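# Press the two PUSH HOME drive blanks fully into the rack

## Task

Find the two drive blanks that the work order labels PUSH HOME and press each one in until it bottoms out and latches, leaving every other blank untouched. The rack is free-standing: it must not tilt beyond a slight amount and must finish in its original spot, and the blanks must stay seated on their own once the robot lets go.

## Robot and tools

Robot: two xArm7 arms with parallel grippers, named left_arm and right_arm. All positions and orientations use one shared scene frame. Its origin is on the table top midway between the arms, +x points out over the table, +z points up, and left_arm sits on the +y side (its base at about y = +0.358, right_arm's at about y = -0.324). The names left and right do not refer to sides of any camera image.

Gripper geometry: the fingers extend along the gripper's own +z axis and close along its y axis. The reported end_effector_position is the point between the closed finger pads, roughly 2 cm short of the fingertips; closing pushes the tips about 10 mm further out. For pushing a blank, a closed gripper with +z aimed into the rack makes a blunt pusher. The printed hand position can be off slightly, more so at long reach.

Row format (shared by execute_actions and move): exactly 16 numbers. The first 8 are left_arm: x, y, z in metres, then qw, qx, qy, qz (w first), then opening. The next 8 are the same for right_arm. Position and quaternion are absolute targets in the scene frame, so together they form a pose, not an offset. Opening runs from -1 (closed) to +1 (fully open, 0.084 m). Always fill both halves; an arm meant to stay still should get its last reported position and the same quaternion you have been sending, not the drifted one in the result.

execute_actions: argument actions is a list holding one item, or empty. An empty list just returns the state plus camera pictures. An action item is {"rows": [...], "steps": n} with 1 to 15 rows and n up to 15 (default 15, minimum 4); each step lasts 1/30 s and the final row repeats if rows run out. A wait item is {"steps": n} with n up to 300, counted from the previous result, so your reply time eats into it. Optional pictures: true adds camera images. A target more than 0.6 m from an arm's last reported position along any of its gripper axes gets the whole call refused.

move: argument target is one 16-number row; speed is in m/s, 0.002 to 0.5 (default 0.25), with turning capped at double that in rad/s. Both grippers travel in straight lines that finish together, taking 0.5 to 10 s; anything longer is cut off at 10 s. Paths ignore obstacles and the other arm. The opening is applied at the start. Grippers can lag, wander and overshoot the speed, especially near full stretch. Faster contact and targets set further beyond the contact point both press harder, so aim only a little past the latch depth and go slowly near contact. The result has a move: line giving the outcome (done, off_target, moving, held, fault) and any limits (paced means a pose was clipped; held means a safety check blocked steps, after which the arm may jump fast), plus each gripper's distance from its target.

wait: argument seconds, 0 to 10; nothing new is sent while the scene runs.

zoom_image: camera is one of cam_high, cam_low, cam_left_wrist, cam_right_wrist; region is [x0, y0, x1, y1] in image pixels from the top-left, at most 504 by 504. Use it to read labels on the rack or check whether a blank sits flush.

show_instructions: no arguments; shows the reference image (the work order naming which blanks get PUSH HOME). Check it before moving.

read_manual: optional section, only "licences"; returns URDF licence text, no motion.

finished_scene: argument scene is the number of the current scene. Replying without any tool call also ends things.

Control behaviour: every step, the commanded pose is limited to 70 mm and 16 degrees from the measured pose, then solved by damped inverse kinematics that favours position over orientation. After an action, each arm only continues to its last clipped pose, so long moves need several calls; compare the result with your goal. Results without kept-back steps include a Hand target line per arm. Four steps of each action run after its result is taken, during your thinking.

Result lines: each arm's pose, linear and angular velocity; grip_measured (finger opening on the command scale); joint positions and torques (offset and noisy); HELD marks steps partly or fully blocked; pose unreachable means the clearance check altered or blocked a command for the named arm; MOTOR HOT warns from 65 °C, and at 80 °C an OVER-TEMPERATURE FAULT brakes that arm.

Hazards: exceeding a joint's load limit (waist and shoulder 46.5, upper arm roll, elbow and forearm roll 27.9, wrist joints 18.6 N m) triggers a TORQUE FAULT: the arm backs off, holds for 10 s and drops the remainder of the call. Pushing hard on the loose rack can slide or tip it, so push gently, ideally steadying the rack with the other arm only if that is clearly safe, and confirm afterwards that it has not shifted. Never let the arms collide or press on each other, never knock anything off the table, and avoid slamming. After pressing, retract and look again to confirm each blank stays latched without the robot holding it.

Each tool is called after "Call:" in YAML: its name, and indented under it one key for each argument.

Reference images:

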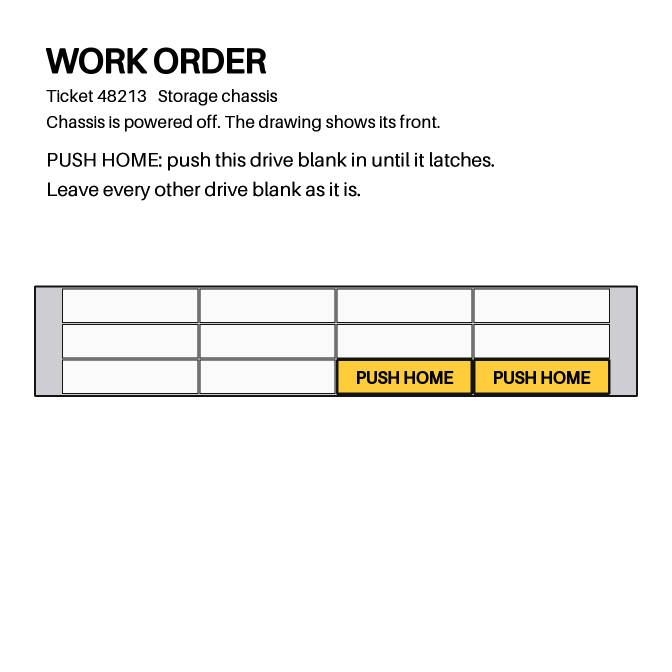

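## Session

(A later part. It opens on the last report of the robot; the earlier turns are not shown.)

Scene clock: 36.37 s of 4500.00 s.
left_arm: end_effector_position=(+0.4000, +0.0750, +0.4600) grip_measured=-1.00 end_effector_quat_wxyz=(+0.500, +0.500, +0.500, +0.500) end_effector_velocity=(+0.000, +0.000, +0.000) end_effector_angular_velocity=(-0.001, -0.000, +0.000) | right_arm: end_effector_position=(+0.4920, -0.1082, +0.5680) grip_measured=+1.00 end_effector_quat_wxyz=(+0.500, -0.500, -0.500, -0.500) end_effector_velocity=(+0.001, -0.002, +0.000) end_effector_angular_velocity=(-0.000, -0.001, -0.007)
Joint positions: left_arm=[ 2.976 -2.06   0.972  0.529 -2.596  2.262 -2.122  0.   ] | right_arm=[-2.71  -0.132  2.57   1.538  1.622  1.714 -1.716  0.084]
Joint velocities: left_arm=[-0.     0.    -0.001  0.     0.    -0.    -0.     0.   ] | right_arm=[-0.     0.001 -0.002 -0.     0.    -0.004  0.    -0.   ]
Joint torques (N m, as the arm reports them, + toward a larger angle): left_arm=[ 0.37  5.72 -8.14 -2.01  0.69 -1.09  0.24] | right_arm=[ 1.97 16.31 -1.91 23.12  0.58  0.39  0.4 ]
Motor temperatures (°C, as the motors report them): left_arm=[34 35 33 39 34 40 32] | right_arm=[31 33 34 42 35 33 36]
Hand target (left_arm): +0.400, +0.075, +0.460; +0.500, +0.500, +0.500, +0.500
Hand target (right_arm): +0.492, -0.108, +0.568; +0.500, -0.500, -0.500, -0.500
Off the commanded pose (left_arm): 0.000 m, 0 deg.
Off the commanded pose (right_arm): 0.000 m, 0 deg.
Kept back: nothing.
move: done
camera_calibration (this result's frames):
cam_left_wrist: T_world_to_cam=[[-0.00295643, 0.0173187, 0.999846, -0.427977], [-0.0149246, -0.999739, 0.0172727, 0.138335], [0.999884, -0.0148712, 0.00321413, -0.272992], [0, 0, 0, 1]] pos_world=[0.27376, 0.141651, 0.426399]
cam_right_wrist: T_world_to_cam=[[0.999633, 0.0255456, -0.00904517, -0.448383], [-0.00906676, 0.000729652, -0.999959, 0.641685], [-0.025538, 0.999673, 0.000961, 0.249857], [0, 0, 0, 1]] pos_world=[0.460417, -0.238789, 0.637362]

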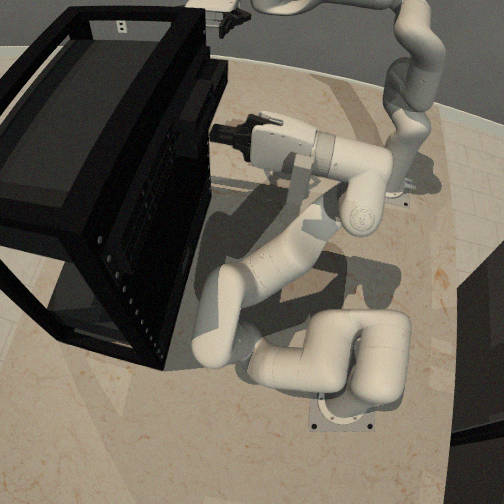

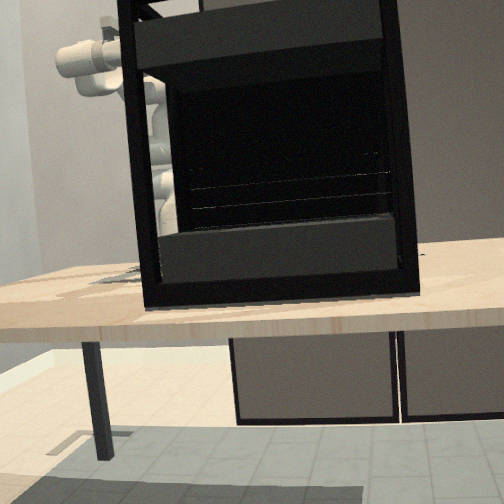

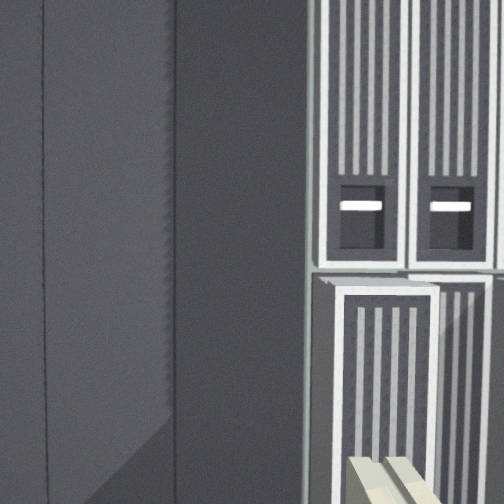

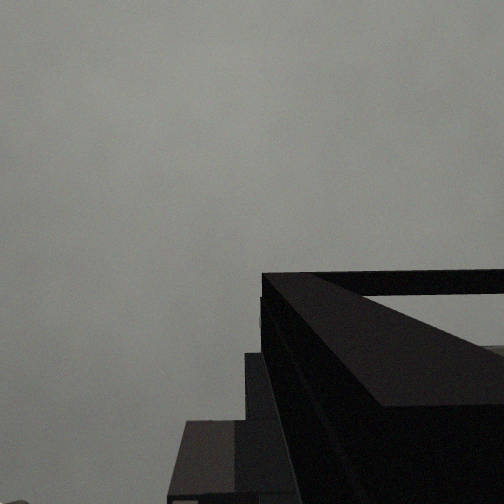

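Call:
move:
  target: [0.40,0.075,0.460,0.5,0.5,0.5,0.5,-1,0.484,-0.108,0.568,0.5,-0.5,-0.5,-0.5,1]
  speed: 0.01

Scene clock: 37.63 s of 4500.00 s.
left_arm: end_effector_position=(+0.4000, +0.0750, +0.4600) grip_measured=-1.00 end_effector_quat_wxyz=(+0.500, +0.500, +0.500, +0.500) end_effector_velocity=(+0.000, +0.000, -0.000) end_effector_angular_velocity=(-0.001, +0.000, +0.000) | right_arm: end_effector_position=(+0.4841, -0.1081, +0.5680) grip_measured=+1.00 end_effector_quat_wxyz=(+0.500, -0.500, -0.500, -0.500) end_effector_velocity=(-0.000, +0.000, -0.001) end_effector_angular_velocity=(-0.001, +0.001, -0.000)
Joint positions: left_arm=[ 2.976 -2.06   0.972  0.529 -2.596  2.262 -2.122  0.   ] | right_arm=[-2.7   -0.1    2.573  1.505  1.606  1.701 -1.722  0.084]
Joint velocities: left_arm=[-0.    -0.    -0.    -0.     0.001  0.    -0.     0.   ] | right_arm=[ 0.001  0.002  0.001 -0.004 -0.002 -0.002 -0.001  0.   ]
Joint torques (N m, as the arm reports them, + toward a larger angle): left_arm=[ 0.49  6.06 -8.15 -2.01  0.98 -1.03  0.26] | right_arm=[ 1.79 15.77 -1.62 23.18  0.72  0.33  0.33]
Motor temperatures (°C, as the motors report them): left_arm=[34 35 33 39 34 40 32] | right_arm=[31 33 34 43 35 33 36]
Hand target (left_arm): +0.400, +0.075, +0.460; +0.500, +0.500, +0.500, +0.500
Hand target (right_arm): +0.484, -0.108, +0.568; +0.500, -0.500, -0.500, -0.500
Off the commanded pose (left_arm): 0.000 m, 0 deg.
Off the commanded pose (right_arm): 0.000 m, 0 deg.
Kept back: nothing.
move: done
camera_calibration (this result's frames):
cam_left_wrist: T_world_to_cam=[[-0.00296156, 0.0173188, 0.999846, -0.427977], [-0.0149247, -0.999739, 0.0172728, 0.138335], [0.999884, -0.0148713, 0.00321927, -0.272994], [0, 0, 0, 1]] pos_world=[0.273759, 0.141651, 0.4264]
cam_right_wrist: T_world_to_cam=[[0.999635, 0.0255202, -0.00888386, -0.440595], [-0.00890371, 0.000664148, -0.99996, 0.64153], [-0.0255133, 0.999674, 0.00089113, 0.24959], [0, 0, 0, 1]] pos_world=[0.452514, -0.238691, 0.637367]

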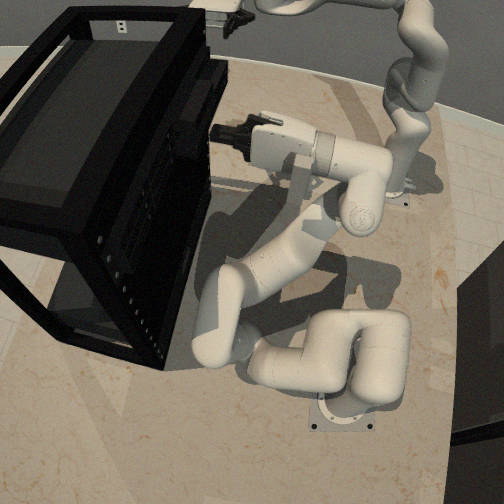

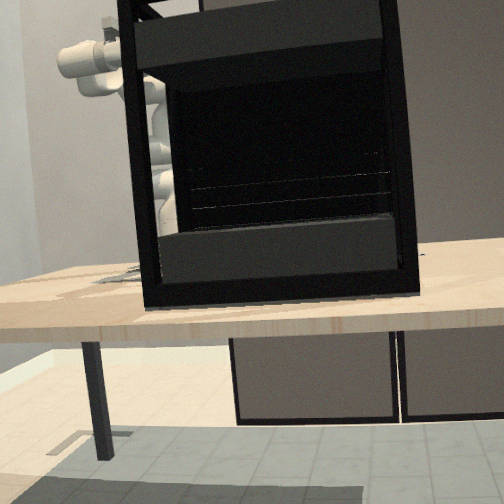

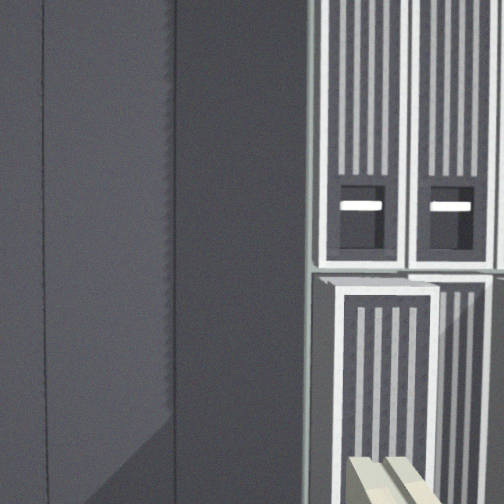

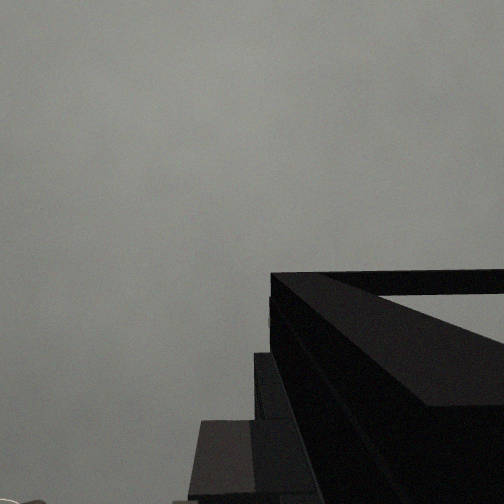

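Call:
move:
  target: [0.40,0.075,0.460,0.5,0.5,0.5,0.5,-1,0.479,-0.108,0.568,0.5,-0.5,-0.5,-0.5,1]
  speed: 0.01

Scene clock: 38.60 s of 4500.00 s.
left_arm: end_effector_position=(+0.4000, +0.0750, +0.4600) grip_measured=-1.00 end_effector_quat_wxyz=(+0.500, +0.500, +0.500, +0.500) end_effector_velocity=(+0.000, +0.000, -0.000) end_effector_angular_velocity=(-0.001, +0.001, +0.001) | right_arm: end_effector_position=(+0.4798, -0.1080, +0.5679) grip_measured=+1.00 end_effector_quat_wxyz=(+0.499, -0.500, -0.500, -0.501) end_effector_velocity=(-0.001, +0.000, +0.001) end_effector_angular_velocity=(-0.001, -0.002, +0.001)
Joint positions: left_arm=[ 2.976 -2.06   0.972  0.529 -2.596  2.262 -2.122  0.   ] | right_arm=[-2.695 -0.08   2.575  1.485  1.596  1.691 -1.726  0.084]
Joint velocities: left_arm=[ 0.    -0.    -0.001  0.     0.     0.    -0.     0.   ] | right_arm=[ 0.     0.003  0.001 -0.001 -0.003 -0.001 -0.001  0.   ]
Joint torques (N m, as the arm reports them, + toward a larger angle): left_arm=[ 0.36  6.04 -8.1  -2.    0.75 -0.93  0.13] | right_arm=[ 1.97 17.03 -1.54 22.18  0.26  1.49  0.62]
Motor temperatures (°C, as the motors report them): left_arm=[34 35 33 39 34 40 32] | right_arm=[31 33 34 43 35 33 36]
Hand target (left_arm): +0.400, +0.075, +0.460; +0.500, +0.500, +0.500, +0.500
Hand target (right_arm): +0.479, -0.108, +0.568; +0.500, -0.500, -0.500, -0.500
Off the commanded pose (left_arm): 0.000 m, 0 deg.
Off the commanded pose (right_arm): 0.001 m, 0 deg.
Kept back: nothing.
move: done
camera_calibration (this result's frames):
cam_left_wrist: T_world_to_cam=[[-0.00296282, 0.0173188, 0.999846, -0.427977], [-0.0149247, -0.999739, 0.0172727, 0.138335], [0.999884, -0.0148712, 0.00322052, -0.272994], [0, 0, 0, 1]] pos_world=[0.273759, 0.141651, 0.426401]
cam_right_wrist: T_world_to_cam=[[0.999682, 0.0236565, -0.00875978, -0.436562], [-0.00877453, 0.000519403, -0.999961, 0.641292], [-0.023651, 0.99972, 0.000726812, 0.248645], [0, 0, 0, 1]] pos_world=[0.44793, -0.238581, 0.637262]

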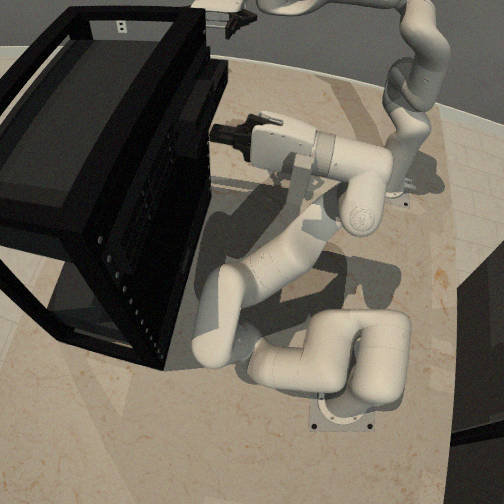

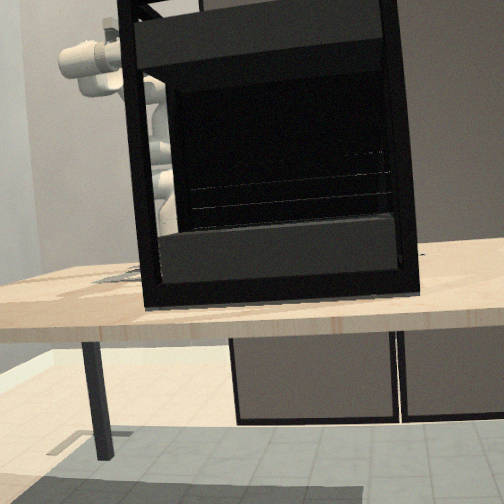

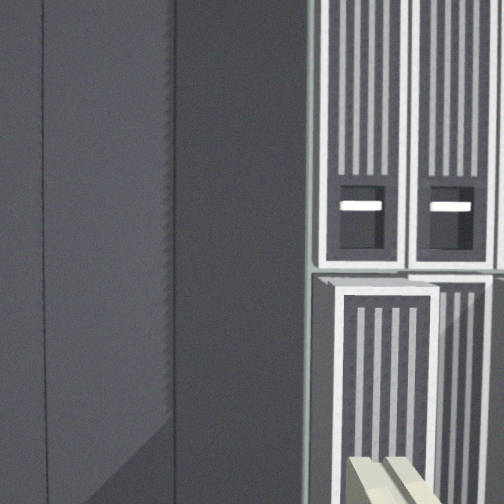

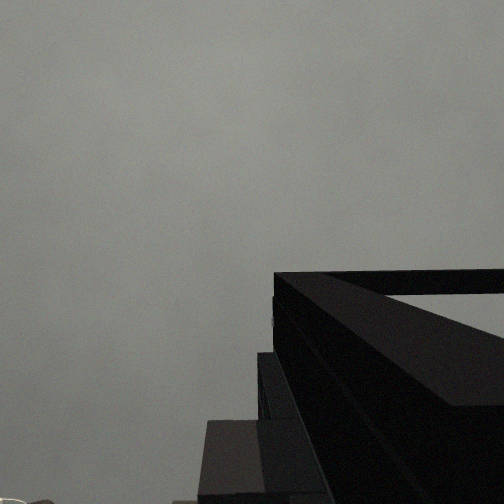

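Call:
move:
  target: [0.435,0.075,0.460,0.5,0.5,0.5,0.5,-1,0.480,-0.108,0.568,0.5,-0.5,-0.5,-0.5,1]
  speed: 0.02

Scene clock: 40.83 s of 4500.00 s.
left_arm: end_effector_position=(+0.4349, +0.0754, +0.4601) grip_measured=-1.00 end_effector_quat_wxyz=(+0.500, +0.500, +0.500, +0.500) end_effector_velocity=(+0.001, -0.000, -0.000) end_effector_angular_velocity=(+0.000, -0.000, -0.001) | right_arm: end_effector_position=(+0.4799, -0.1080, +0.5680) grip_measured=+1.00 end_effector_quat_wxyz=(+0.500, -0.500, -0.500, -0.500) end_effector_velocity=(+0.000, +0.000, +0.000) end_effector_angular_velocity=(+0.001, -0.001, +0.000)
Joint positions: left_arm=[ 3.067 -2.06   0.96   0.57  -2.71   2.173 -2.195  0.   ] | right_arm=[-2.696 -0.083  2.574  1.488  1.597  1.694 -1.725  0.084]
Joint velocities: left_arm=[ 0.003  0.     0.     0.001 -0.004 -0.004 -0.003  0.   ] | right_arm=[ 0.    -0.     0.001  0.001  0.001 -0.001  0.     0.   ]
Joint torques (N m, as the arm reports them, + toward a larger angle): left_arm=[ 3.24  4.13 -8.47  1.47  0.33 -0.26  0.28] | right_arm=[ 2.62 16.33 -1.51 23.45  0.68  0.83  0.44]
Motor temperatures (°C, as the motors report them): left_arm=[34 35 33 39 34 40 32] | right_arm=[31 33 34 43 35 33 36]
Hand target (left_arm): +0.435, +0.075, +0.460; +0.500, +0.500, +0.500, +0.500
Hand target (right_arm): +0.480, -0.108, +0.568; +0.500, -0.500, -0.500, -0.500
Off the commanded pose (left_arm): 0.000 m, 0 deg.
Off the commanded pose (right_arm): 0.000 m, 0 deg.
joint sent to its limit (left arm) — the command would take joint 2 (shoulder) past its lower limit, so that joint was sent only as far as its limit.
Kept back: nothing.
move: done
camera_calibration (this result's frames):
cam_left_wrist: T_world_to_cam=[[-0.00329779, 0.0174915, 0.999842, -0.427845], [-0.0144257, -0.999744, 0.0174422, 0.138972], [0.999891, -0.0143659, 0.00354927, -0.308101], [0, 0, 0, 1]] pos_world=[0.308661, 0.141994, 0.426447]
cam_right_wrist: T_world_to_cam=[[0.999628, 0.025762, -0.00894554, -0.436343], [-0.00896199, 0.000523124, -0.99996, 0.641469], [-0.0257563, 0.999668, 0.000753809, 0.24965], [0, 0, 0, 1]] pos_world=[0.44836, -0.238661, 0.637351]

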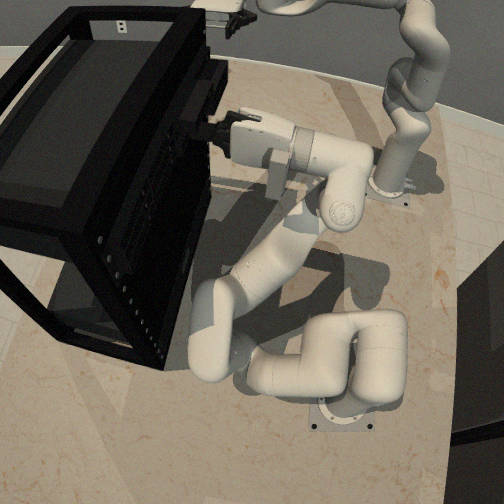

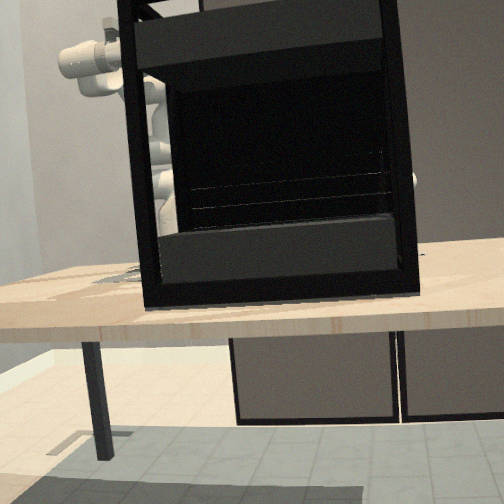

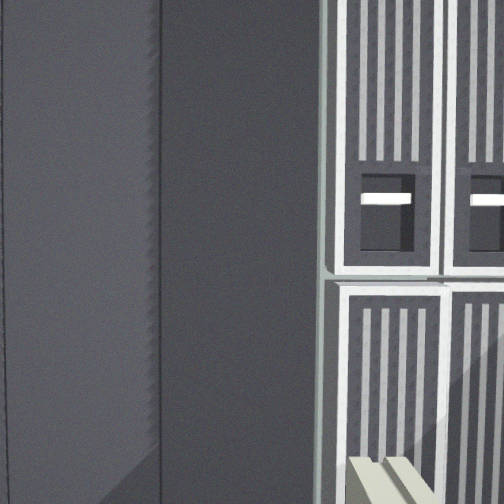

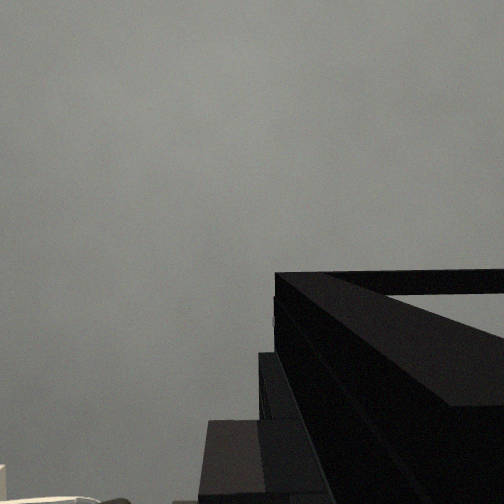

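Call:
move:
  target: [0.446,0.075,0.460,0.5,0.5,0.5,0.5,-1,0.480,-0.108,0.568,0.5,-0.5,-0.5,-0.5,1]
  speed: 0.01

Scene clock: 42.37 s of 4500.00 s.
left_arm: end_effector_position=(+0.4446, +0.0745, +0.4602) grip_measured=-1.00 end_effector_quat_wxyz=(+0.501, +0.500, +0.499, +0.500) end_effector_velocity=(+0.002, +0.000, +0.000) end_effector_angular_velocity=(+0.000, -0.001, +0.001) | right_arm: end_effector_position=(+0.4801, -0.1080, +0.5680) grip_measured=+1.00 end_effector_quat_wxyz=(+0.500, -0.500, -0.500, -0.500) end_effector_velocity=(+0.000, +0.000, +0.000) end_effector_angular_velocity=(+0.001, -0.000, +0.000)
Joint positions: left_arm=[ 3.089 -2.06   0.958  0.584 -2.739  2.143 -2.214  0.   ] | right_arm=[-2.696 -0.083  2.574  1.488  1.597  1.694 -1.725  0.084]
Joint velocities: left_arm=[ 0.002  0.    -0.001  0.003 -0.002 -0.004 -0.001  0.   ] | right_arm=[-0.     0.     0.001 -0.     0.001 -0.001 -0.     0.   ]
Joint torques (N m, as the arm reports them, + toward a larger angle): left_arm=[ 6.26  2.98 -9.47  5.1   0.18 -0.76  0.25] | right_arm=[ 2.4  16.61 -1.08 23.17  0.47  1.01  0.56]
Motor temperatures (°C, as the motors report them): left_arm=[34 35 33 39 34 40 32] | right_arm=[31 33 34 43 35 33 36]
Hand target (left_arm): +0.446, +0.075, +0.460; +0.500, +0.500, +0.500, +0.500
Hand target (right_arm): +0.480, -0.108, +0.568; +0.500, -0.500, -0.500, -0.500
Off the commanded pose (left_arm): 0.001 m, 0 deg.
Off the commanded pose (right_arm): 0.000 m, 0 deg.
joint sent to its limit (left arm) — the command would take joint 2 (shoulder) past its lower limit, so that joint was sent only as far as its limit.
Kept back: nothing.
move: done
camera_calibration (this result's frames):
cam_left_wrist: T_world_to_cam=[[-0.00455052, 0.0175398, 0.999836, -0.427368], [-0.0177804, -0.99969, 0.0174563, 0.139713], [0.999832, -0.0176981, 0.00486097, -0.31813], [0, 0, 0, 1]] pos_world=[0.318616, 0.141535, 0.426405]
cam_right_wrist: T_world_to_cam=[[0.999644, 0.0251917, -0.00879676, -0.436703], [-0.00881324, 0.000543009, -0.999961, 0.641422], [-0.025186, 0.999682, 0.000764836, 0.249355], [0, 0, 0, 1]] pos_world=[0.448481, -0.238623, 0.637365]

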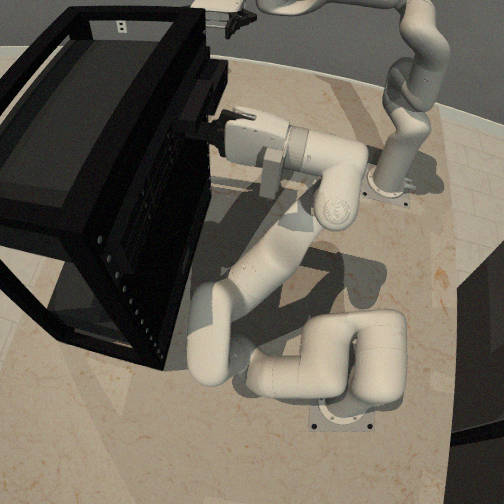

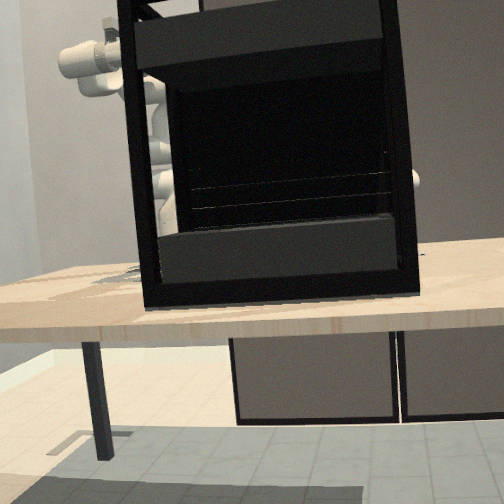

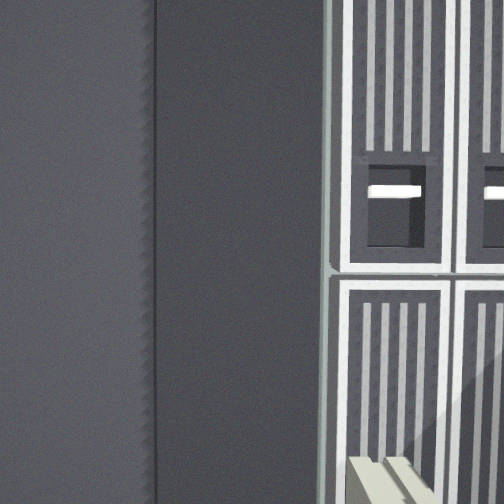

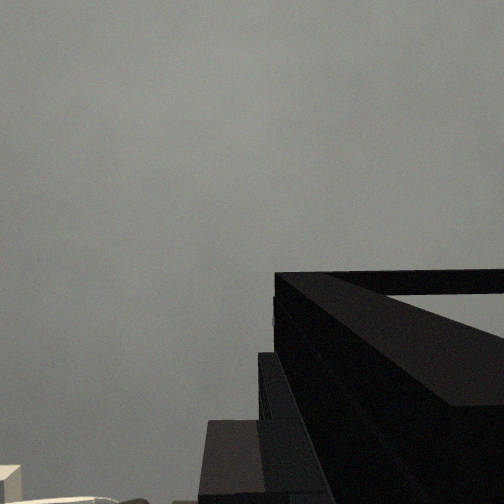

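Call:
move:
  target: [0.450,0.075,0.460,0.5,0.5,0.5,0.5,-1,0.480,-0.108,0.568,0.5,-0.5,-0.5,-0.5,1]
  speed: 0.005

Scene clock: 43.83 s of 4500.00 s.
left_arm: end_effector_position=(+0.4459, +0.0743, +0.4611) grip_measured=-1.00 end_effector_quat_wxyz=(+0.504, +0.500, +0.497, +0.499) end_effector_velocity=(+0.000, +0.001, -0.000) end_effector_angular_velocity=(-0.003, -0.000, -0.002) | right_arm: end_effector_position=(+0.4802, -0.1080, +0.5680) grip_measured=+1.00 end_effector_quat_wxyz=(+0.500, -0.500, -0.500, -0.500) end_effector_velocity=(-0.000, -0.000, +0.000) end_effector_angular_velocity=(+0.000, +0.000, -0.000)
Joint positions: left_arm=[ 3.097 -2.06   0.957  0.583 -2.75   2.132 -2.221  0.   ] | right_arm=[-2.696 -0.083  2.575  1.488  1.597  1.694 -1.725  0.084]
Joint velocities: left_arm=[ 0.005  0.     0.    -0.003 -0.005 -0.002 -0.005  0.   ] | right_arm=[-0.001  0.001  0.    -0.    -0.     0.     0.     0.   ]
Joint torques (N m, as the arm reports them, + toward a larger angle): left_arm=[ 17.08   3.72 -13.6   12.51   1.25  -0.77   0.36] | right_arm=[ 2.89 17.66 -1.37 21.99 -0.15  2.14  0.77]
Motor temperatures (°C, as the motors report them): left_arm=[34 35 33 39 34 40 32] | right_arm=[31 33 34 43 35 33 36]
Hand target (left_arm): +0.450, +0.075, +0.460; +0.500, +0.500, +0.500, +0.500
Hand target (right_arm): +0.480, -0.108, +0.568; +0.500, -0.500, -0.500, -0.500
Off the commanded pose (left_arm): 0.004 m, 1 deg.
Off the commanded pose (right_arm): 0.000 m, 0 deg.
Kept back: nothing.
move: off_target (left_arm)
camera_calibration (this result's frames):
cam_left_wrist: T_world_to_cam=[[-0.00825371, 0.0191984, 0.999782, -0.426655], [-0.0238834, -0.999534, 0.0189965, 0.141439], [0.999681, -0.0237214, 0.00870839, -0.320702], [0, 0, 0, 1]] pos_world=[0.320456, 0.141957, 0.426667]
cam_right_wrist: T_world_to_cam=[[0.999647, 0.0250655, -0.00880927, -0.436759], [-0.00882535, 0.00053116, -0.999961, 0.641411], [-0.0250599, 0.999686, 0.000752185, 0.249303], [0, 0, 0, 1]] pos_world=[0.448513, -0.238618, 0.637351]

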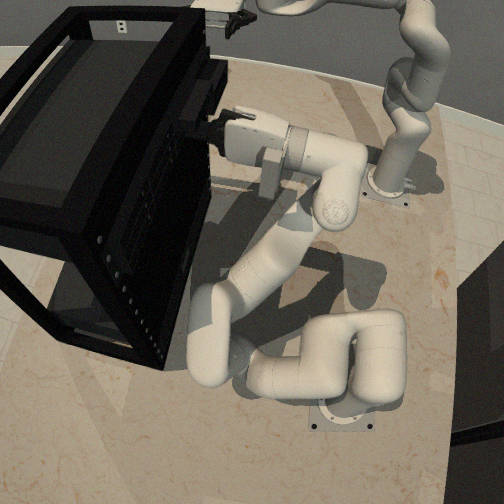

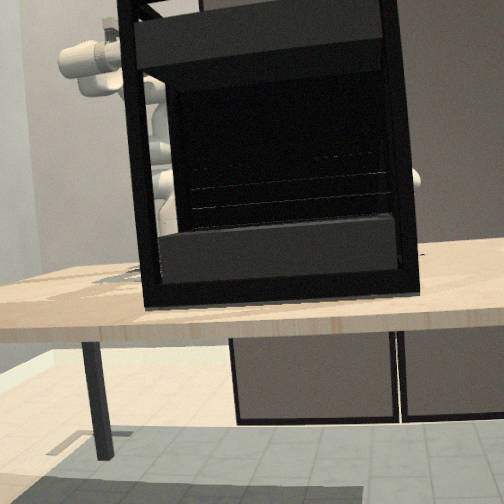

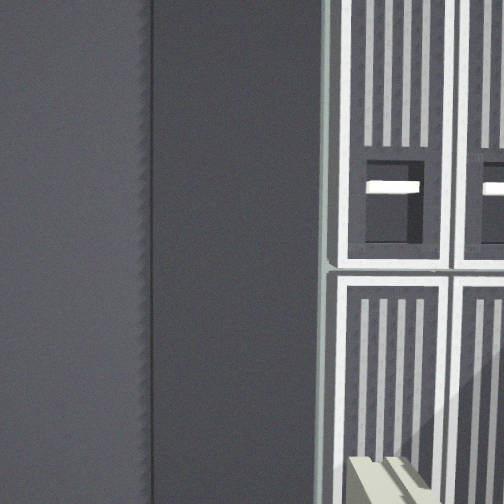

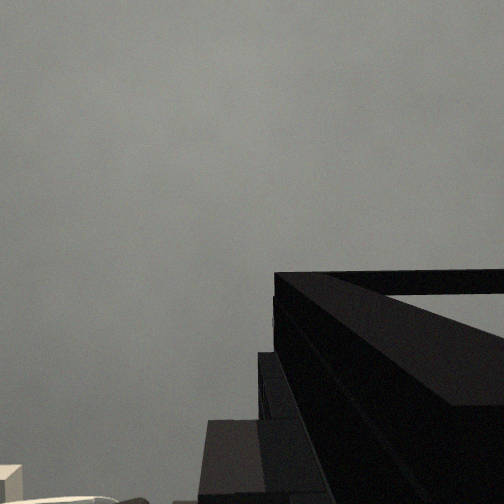

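Call:
move:
  target: [0.39,0.075,0.460,0.5,0.5,0.5,0.5,-1,0.480,-0.108,0.568,0.5,-0.5,-0.5,-0.5,1]
  speed: 0.08

Scene clock: 45.13 s of 4500.00 s.
left_arm: end_effector_position=(+0.3903, +0.0748, +0.4600) grip_measured=-1.00 end_effector_quat_wxyz=(+0.500, +0.500, +0.500, +0.500) end_effector_velocity=(-0.002, -0.000, -0.000) end_effector_angular_velocity=(+0.001, -0.000, -0.000) | right_arm: end_effector_position=(+0.4799, -0.1080, +0.5680) grip_measured=+1.00 end_effector_quat_wxyz=(+0.500, -0.500, -0.500, -0.500) end_effector_velocity=(+0.000, +0.000, -0.001) end_effector_angular_velocity=(-0.001, +0.002, -0.001)
Joint positions: left_arm=[ 3.01  -1.978  0.994  0.51  -2.676  2.334 -2.188  0.   ] | right_arm=[-2.695 -0.083  2.574  1.488  1.597  1.694 -1.725  0.084]
Joint velocities: left_arm=[-0.004  0.004  0.002 -0.002  0.003  0.008  0.002  0.   ] | right_arm=[-0.    -0.001  0.    -0.001 -0.    -0.001 -0.     0.   ]
Joint torques (N m, as the arm reports them, + toward a larger angle): left_arm=[ 0.24 17.99 -8.74 -0.91  1.07 -0.99  0.25] | right_arm=[ 2.91 16.3  -1.31 23.53  0.53  0.93  0.4 ]
Motor temperatures (°C, as the motors report them): left_arm=[34 35 33 39 34 40 32] | right_arm=[31 33 34 43 35 33 36]
Hand target (left_arm): +0.390, +0.075, +0.460; +0.500, +0.500, +0.500, +0.500
Hand target (right_arm): +0.480, -0.108, +0.568; +0.500, -0.500, -0.500, -0.500
Off the commanded pose (left_arm): 0.000 m, 0 deg.
Off the commanded pose (right_arm): 0.000 m, 0 deg.
Kept back: nothing.
move: done
camera_calibration (this result's frames):
cam_left_wrist: T_world_to_cam=[[-0.00229327, 0.0178363, 0.999838, -0.428299], [-0.0146752, -0.999734, 0.0178008, 0.137612], [0.99989, -0.014632, 0.00255442, -0.262985], [0, 0, 0, 1]] pos_world=[0.263993, 0.141366, 0.426452]
cam_right_wrist: T_world_to_cam=[[0.999624, 0.025925, -0.00895052, -0.436284], [-0.00896754, 0.000540348, -0.99996, 0.64148], [-0.0259191, 0.999664, 0.000772628, 0.249674], [0, 0, 0, 1]] pos_world=[0.448344, -0.238626, 0.637356]

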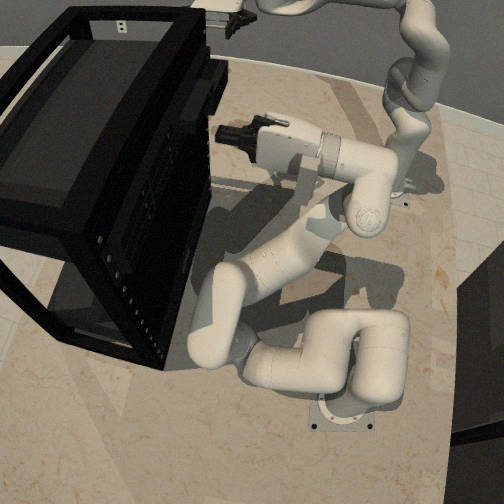

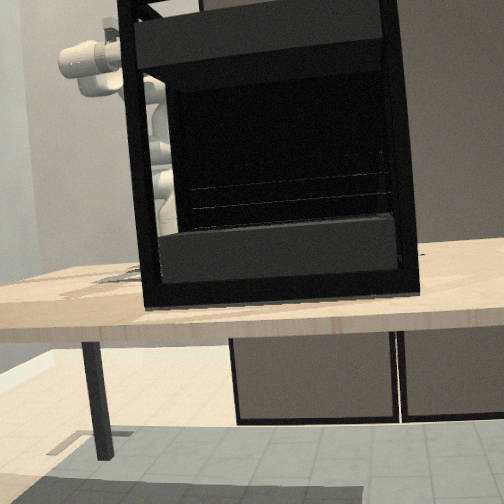

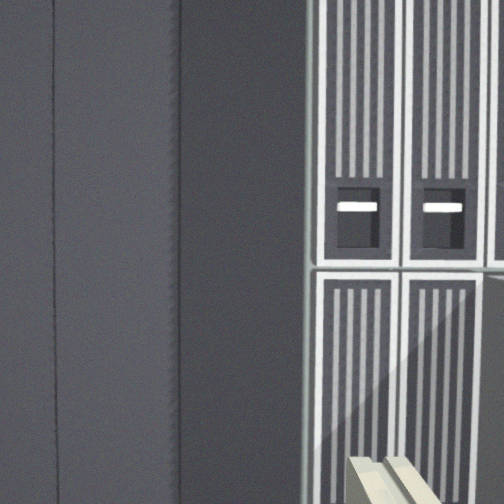

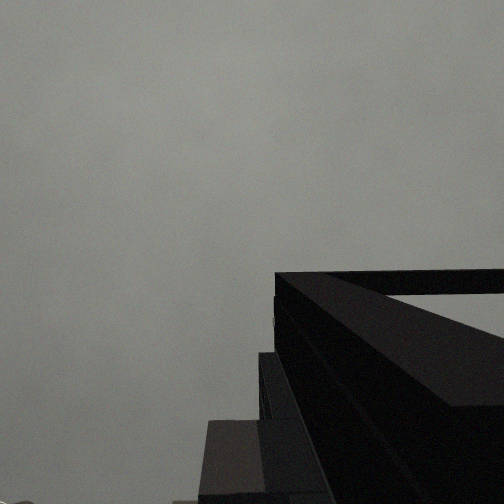

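Call:
move:
  target: [0.385,-0.035,0.458,0.5,0.5,0.5,0.5,-1,0.480,-0.108,0.568,0.5,-0.5,-0.5,-0.5,1]
  speed: 0.08

Scene clock: 47.13 s of 4500.00 s.
left_arm: end_effector_position=(+0.3854, -0.0347, +0.4582) grip_measured=-1.00 end_effector_quat_wxyz=(+0.500, +0.500, +0.500, +0.500) end_effector_velocity=(-0.000, -0.002, -0.001) end_effector_angular_velocity=(+0.002, -0.000, +0.000) | right_arm: end_effector_position=(+0.4800, -0.1080, +0.5680) grip_measured=+1.00 end_effector_quat_wxyz=(+0.500, -0.500, -0.500, -0.500) end_effector_velocity=(-0.000, -0.000, +0.001) end_effector_angular_velocity=(-0.000, -0.001, -0.000)
Joint positions: left_arm=[ 2.766 -1.857  1.055  0.835 -2.644  2.31  -2.321  0.   ] | right_arm=[-2.695 -0.083  2.574  1.488  1.597  1.694 -1.725  0.084]
Joint velocities: left_arm=[-0.004  0.002  0.002  0.006  0.    -0.001 -0.002  0.   ] | right_arm=[-0.001  0.     0.     0.001 -0.    -0.     0.     0.   ]
Joint torques (N m, as the arm reports them, + toward a larger angle): left_arm=[  0.05  21.77 -10.86  -2.45   1.26  -0.87   0.21] | right_arm=[ 2.57 16.21 -1.03 23.59  0.78  0.64  0.3 ]
Motor temperatures (°C, as the motors report them): left_arm=[34 35 33 39 34 40 32] | right_arm=[31 33 34 43 35 33 36]
Hand target (left_arm): +0.385, -0.035, +0.458; +0.500, +0.500, +0.500, +0.500
Hand target (right_arm): +0.480, -0.108, +0.568; +0.500, -0.500, -0.500, -0.500
Off the commanded pose (left_arm): 0.001 m, 0 deg.
Off the commanded pose (right_arm): 0.000 m, 0 deg.
Kept back: nothing.
move: done
camera_calibration (this result's frames):
cam_left_wrist: T_world_to_cam=[[-0.00365113, 0.0173298, 0.999843, -0.42401], [-0.0144698, -0.999746, 0.0172753, 0.0283033], [0.999889, -0.0144044, 0.00390096, -0.260322], [0, 0, 0, 1]] pos_world=[0.259154, 0.0318944, 0.42447]
cam_right_wrist: T_world_to_cam=[[0.999631, 0.0256594, -0.00887728, -0.436452], [-0.00889418, 0.000544562, -0.99996, 0.641457], [-0.0256535, 0.999671, 0.000772581, 0.24954], [0, 0, 0, 1]] pos_world=[0.448398, -0.238608, 0.637364]

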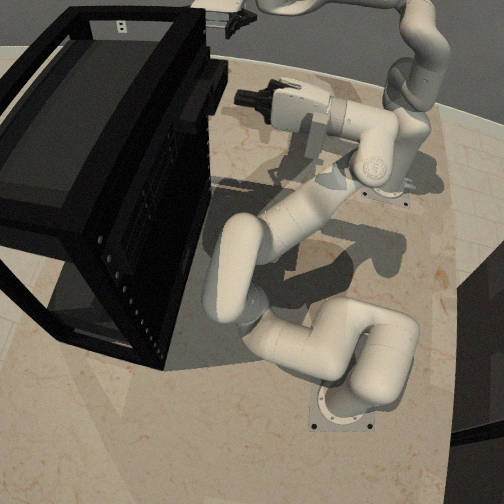

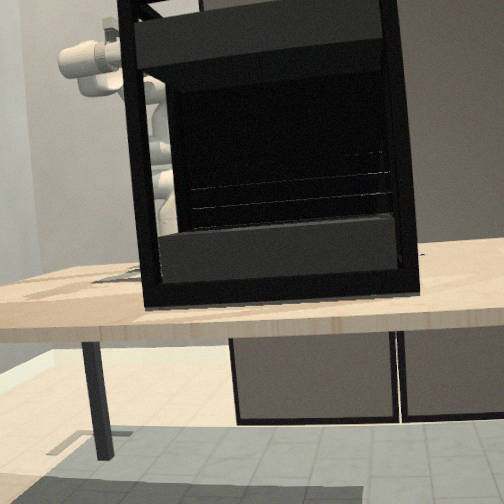

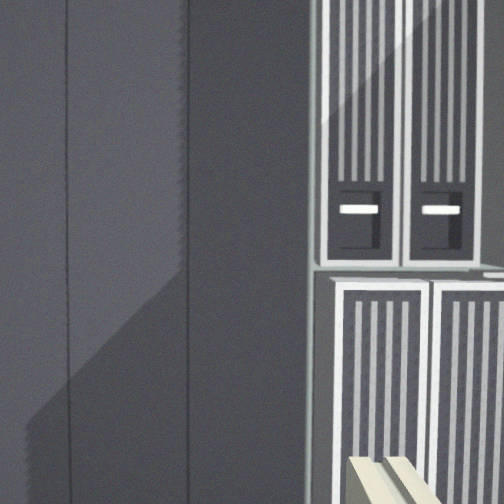

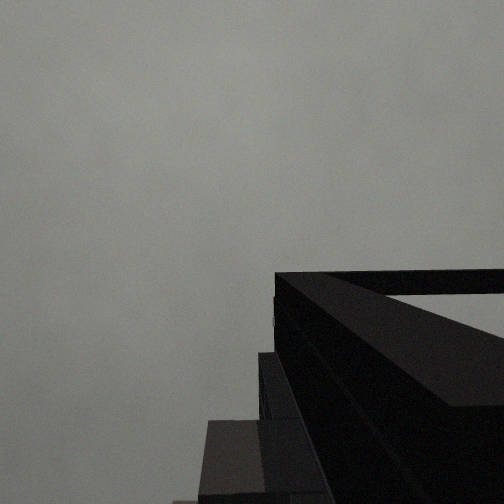

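Call:
move:
  target: [0.436,-0.035,0.4595,0.5,0.5,0.5,0.5,-1,0.480,-0.108,0.568,0.5,-0.5,-0.5,-0.5,1]
  speed: 0.03

Scene clock: 50.37 s of 4500.00 s.
left_arm: end_effector_position=(+0.4359, -0.0347, +0.4594) grip_measured=-1.00 end_effector_quat_wxyz=(+0.500, +0.500, +0.500, +0.500) end_effector_velocity=(+0.001, +0.000, +0.000) end_effector_angular_velocity=(-0.000, +0.001, +0.000) | right_arm: end_effector_position=(+0.4800, -0.1080, +0.5680) grip_measured=+1.00 end_effector_quat_wxyz=(+0.500, -0.500, -0.500, -0.500) end_effector_velocity=(-0.000, +0.001, -0.000) end_effector_angular_velocity=(-0.001, +0.000, +0.003)
Joint positions: left_arm=[ 2.835 -1.901  1.017  0.892 -2.695  2.168 -2.346  0.   ] | right_arm=[-2.695 -0.083  2.574  1.488  1.597  1.694 -1.725  0.084]
Joint velocities: left_arm=[ 0.001 -0.001 -0.002  0.002 -0.002 -0.003 -0.     0.   ] | right_arm=[ 0.001 -0.001  0.002  0.    -0.     0.     0.     0.   ]
Joint torques (N m, as the arm reports them, + toward a larger angle): left_arm=[  6.76  21.24 -12.13  -0.15   1.27  -0.1    0.17] | right_arm=[ 2.58 16.09 -1.33 23.39  0.51  0.86  0.49]
Motor temperatures (°C, as the motors report them): left_arm=[34 35 34 39 34 40 32] | right_arm=[31 33 34 44 35 33 36]
Hand target (left_arm): +0.436, -0.035, +0.459; +0.500, +0.500, +0.500, +0.500
Hand target (right_arm): +0.480, -0.108, +0.568; +0.500, -0.500, -0.500, -0.500
Off the commanded pose (left_arm): 0.000 m, 0 deg.
Off the commanded pose (right_arm): 0.000 m, 0 deg.
Kept back: nothing.
move: done
camera_calibration (this result's frames):
cam_left_wrist: T_world_to_cam=[[-0.00308037, 0.0168963, 0.999853, -0.425307], [-0.0148515, -0.999748, 0.0168488, 0.0293287], [0.999885, -0.0147974, 0.00333053, -0.310585], [0, 0, 0, 1]] pos_world=[0.309674, 0.0319116, 0.425785]
cam_right_wrist: T_world_to_cam=[[0.999635, 0.0255275, -0.0088851, -0.436505], [-0.00890159, 0.000532567, -0.99996, 0.641446], [-0.0255218, 0.999674, 0.000759608, 0.249503], [0, 0, 0, 1]] pos_world=[0.448423, -0.23862, 0.637353]

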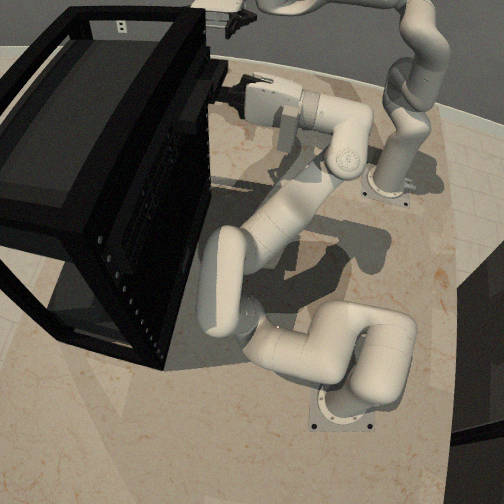

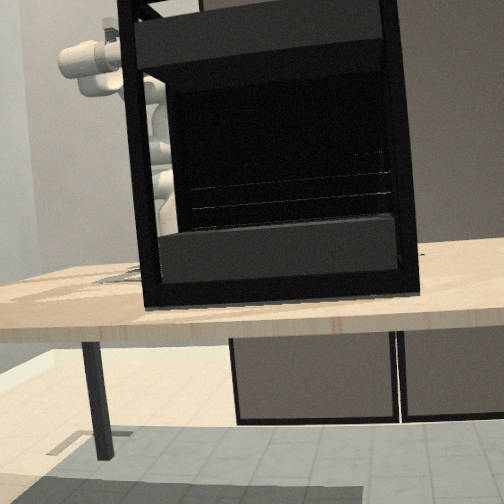

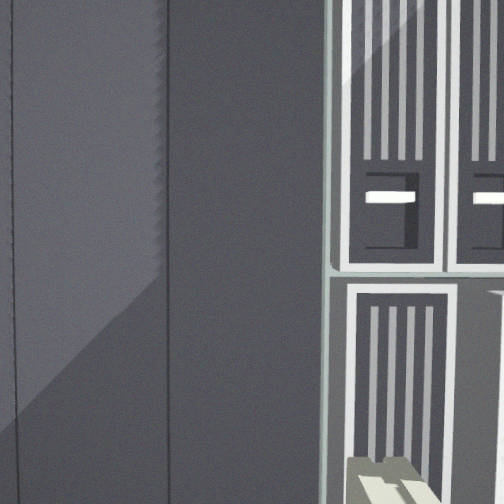

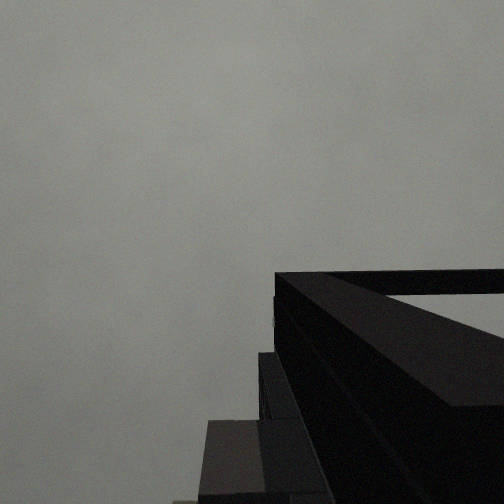

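Call:
move:
  target: [0.450,-0.035,0.4595,0.5,0.5,0.5,0.5,-1,0.480,-0.108,0.568,0.5,-0.5,-0.5,-0.5,1]
  speed: 0.008

Scene clock: 52.57 s of 4500.00 s.
left_arm: end_effector_position=(+0.4483, -0.0357, +0.4599) grip_measured=-1.00 end_effector_quat_wxyz=(+0.501, +0.500, +0.499, +0.500) end_effector_velocity=(+0.002, +0.000, +0.000) end_effector_angular_velocity=(-0.002, +0.001, +0.001) | right_arm: end_effector_position=(+0.4801, -0.1080, +0.5680) grip_measured=+1.00 end_effector_quat_wxyz=(+0.500, -0.500, -0.500, -0.500) end_effector_velocity=(+0.000, -0.000, +0.000) end_effector_angular_velocity=(-0.000, -0.001, -0.002)
Joint positions: left_arm=[ 2.849 -1.909  1.009  0.91  -2.708  2.129 -2.353  0.   ] | right_arm=[-2.695 -0.083  2.574  1.488  1.597  1.694 -1.725  0.084]
Joint velocities: left_arm=[ 0.001 -0.    -0.002  0.002 -0.001 -0.003 -0.001  0.   ] | right_arm=[-0.    -0.    -0.001  0.001  0.    -0.001  0.     0.   ]
Joint torques (N m, as the arm reports them, + toward a larger angle): left_arm=[ 10.79  19.62 -12.85   4.11   0.71  -0.89   0.27] | right_arm=[ 2.29 16.72 -1.31 23.07  0.61  1.15  0.39]
Motor temperatures (°C, as the motors report them): left_arm=[34 35 34 39 34 40 32] | right_arm=[31 33 34 44 35 33 36]
Hand target (left_arm): +0.450, -0.035, +0.459; +0.500, +0.500, +0.500, +0.500
Hand target (right_arm): +0.480, -0.108, +0.568; +0.500, -0.500, -0.500, -0.500
Off the commanded pose (left_arm): 0.002 m, 0 deg.
Off the commanded pose (right_arm): 0.000 m, 0 deg.
Kept back: nothing.
move: done
camera_calibration (this result's frames):
cam_left_wrist: T_world_to_cam=[[-0.00496686, 0.0174264, 0.999836, -0.424926], [-0.0181935, -0.999684, 0.0173334, 0.0298674], [0.999822, -0.0181044, 0.00528233, -0.323993], [0, 0, 0, 1]] pos_world=[0.322368, 0.0313972, 0.42605]
cam_right_wrist: T_world_to_cam=[[0.999644, 0.0251913, -0.00881774, -0.436694], [-0.00883402, 0.000534919, -0.999961, 0.64142], [-0.0251856, 0.999683, 0.000757268, 0.249358], [0, 0, 0, 1]] pos_world=[0.448485, -0.238621, 0.637356]

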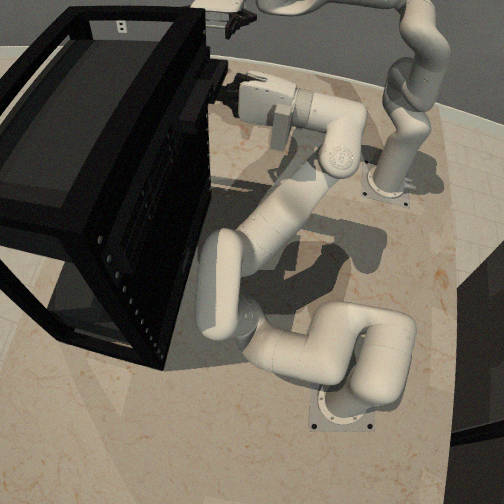

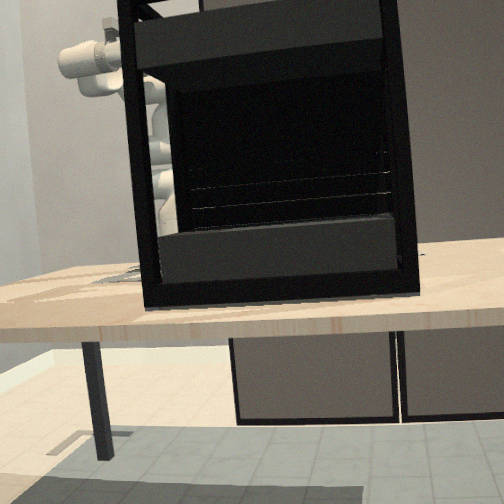

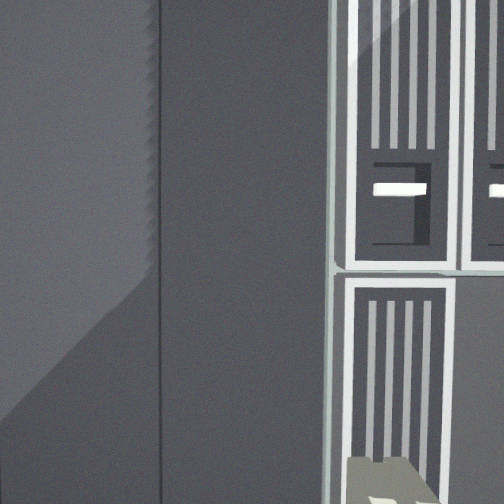

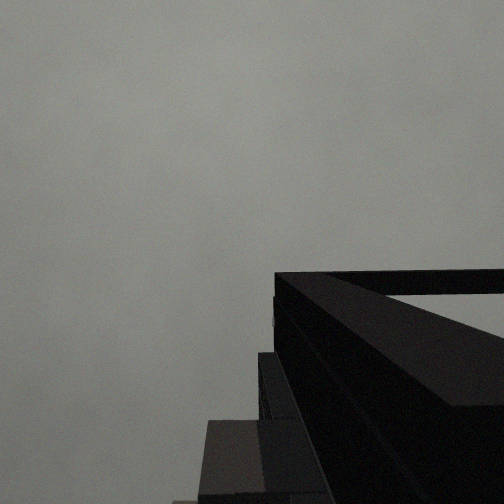

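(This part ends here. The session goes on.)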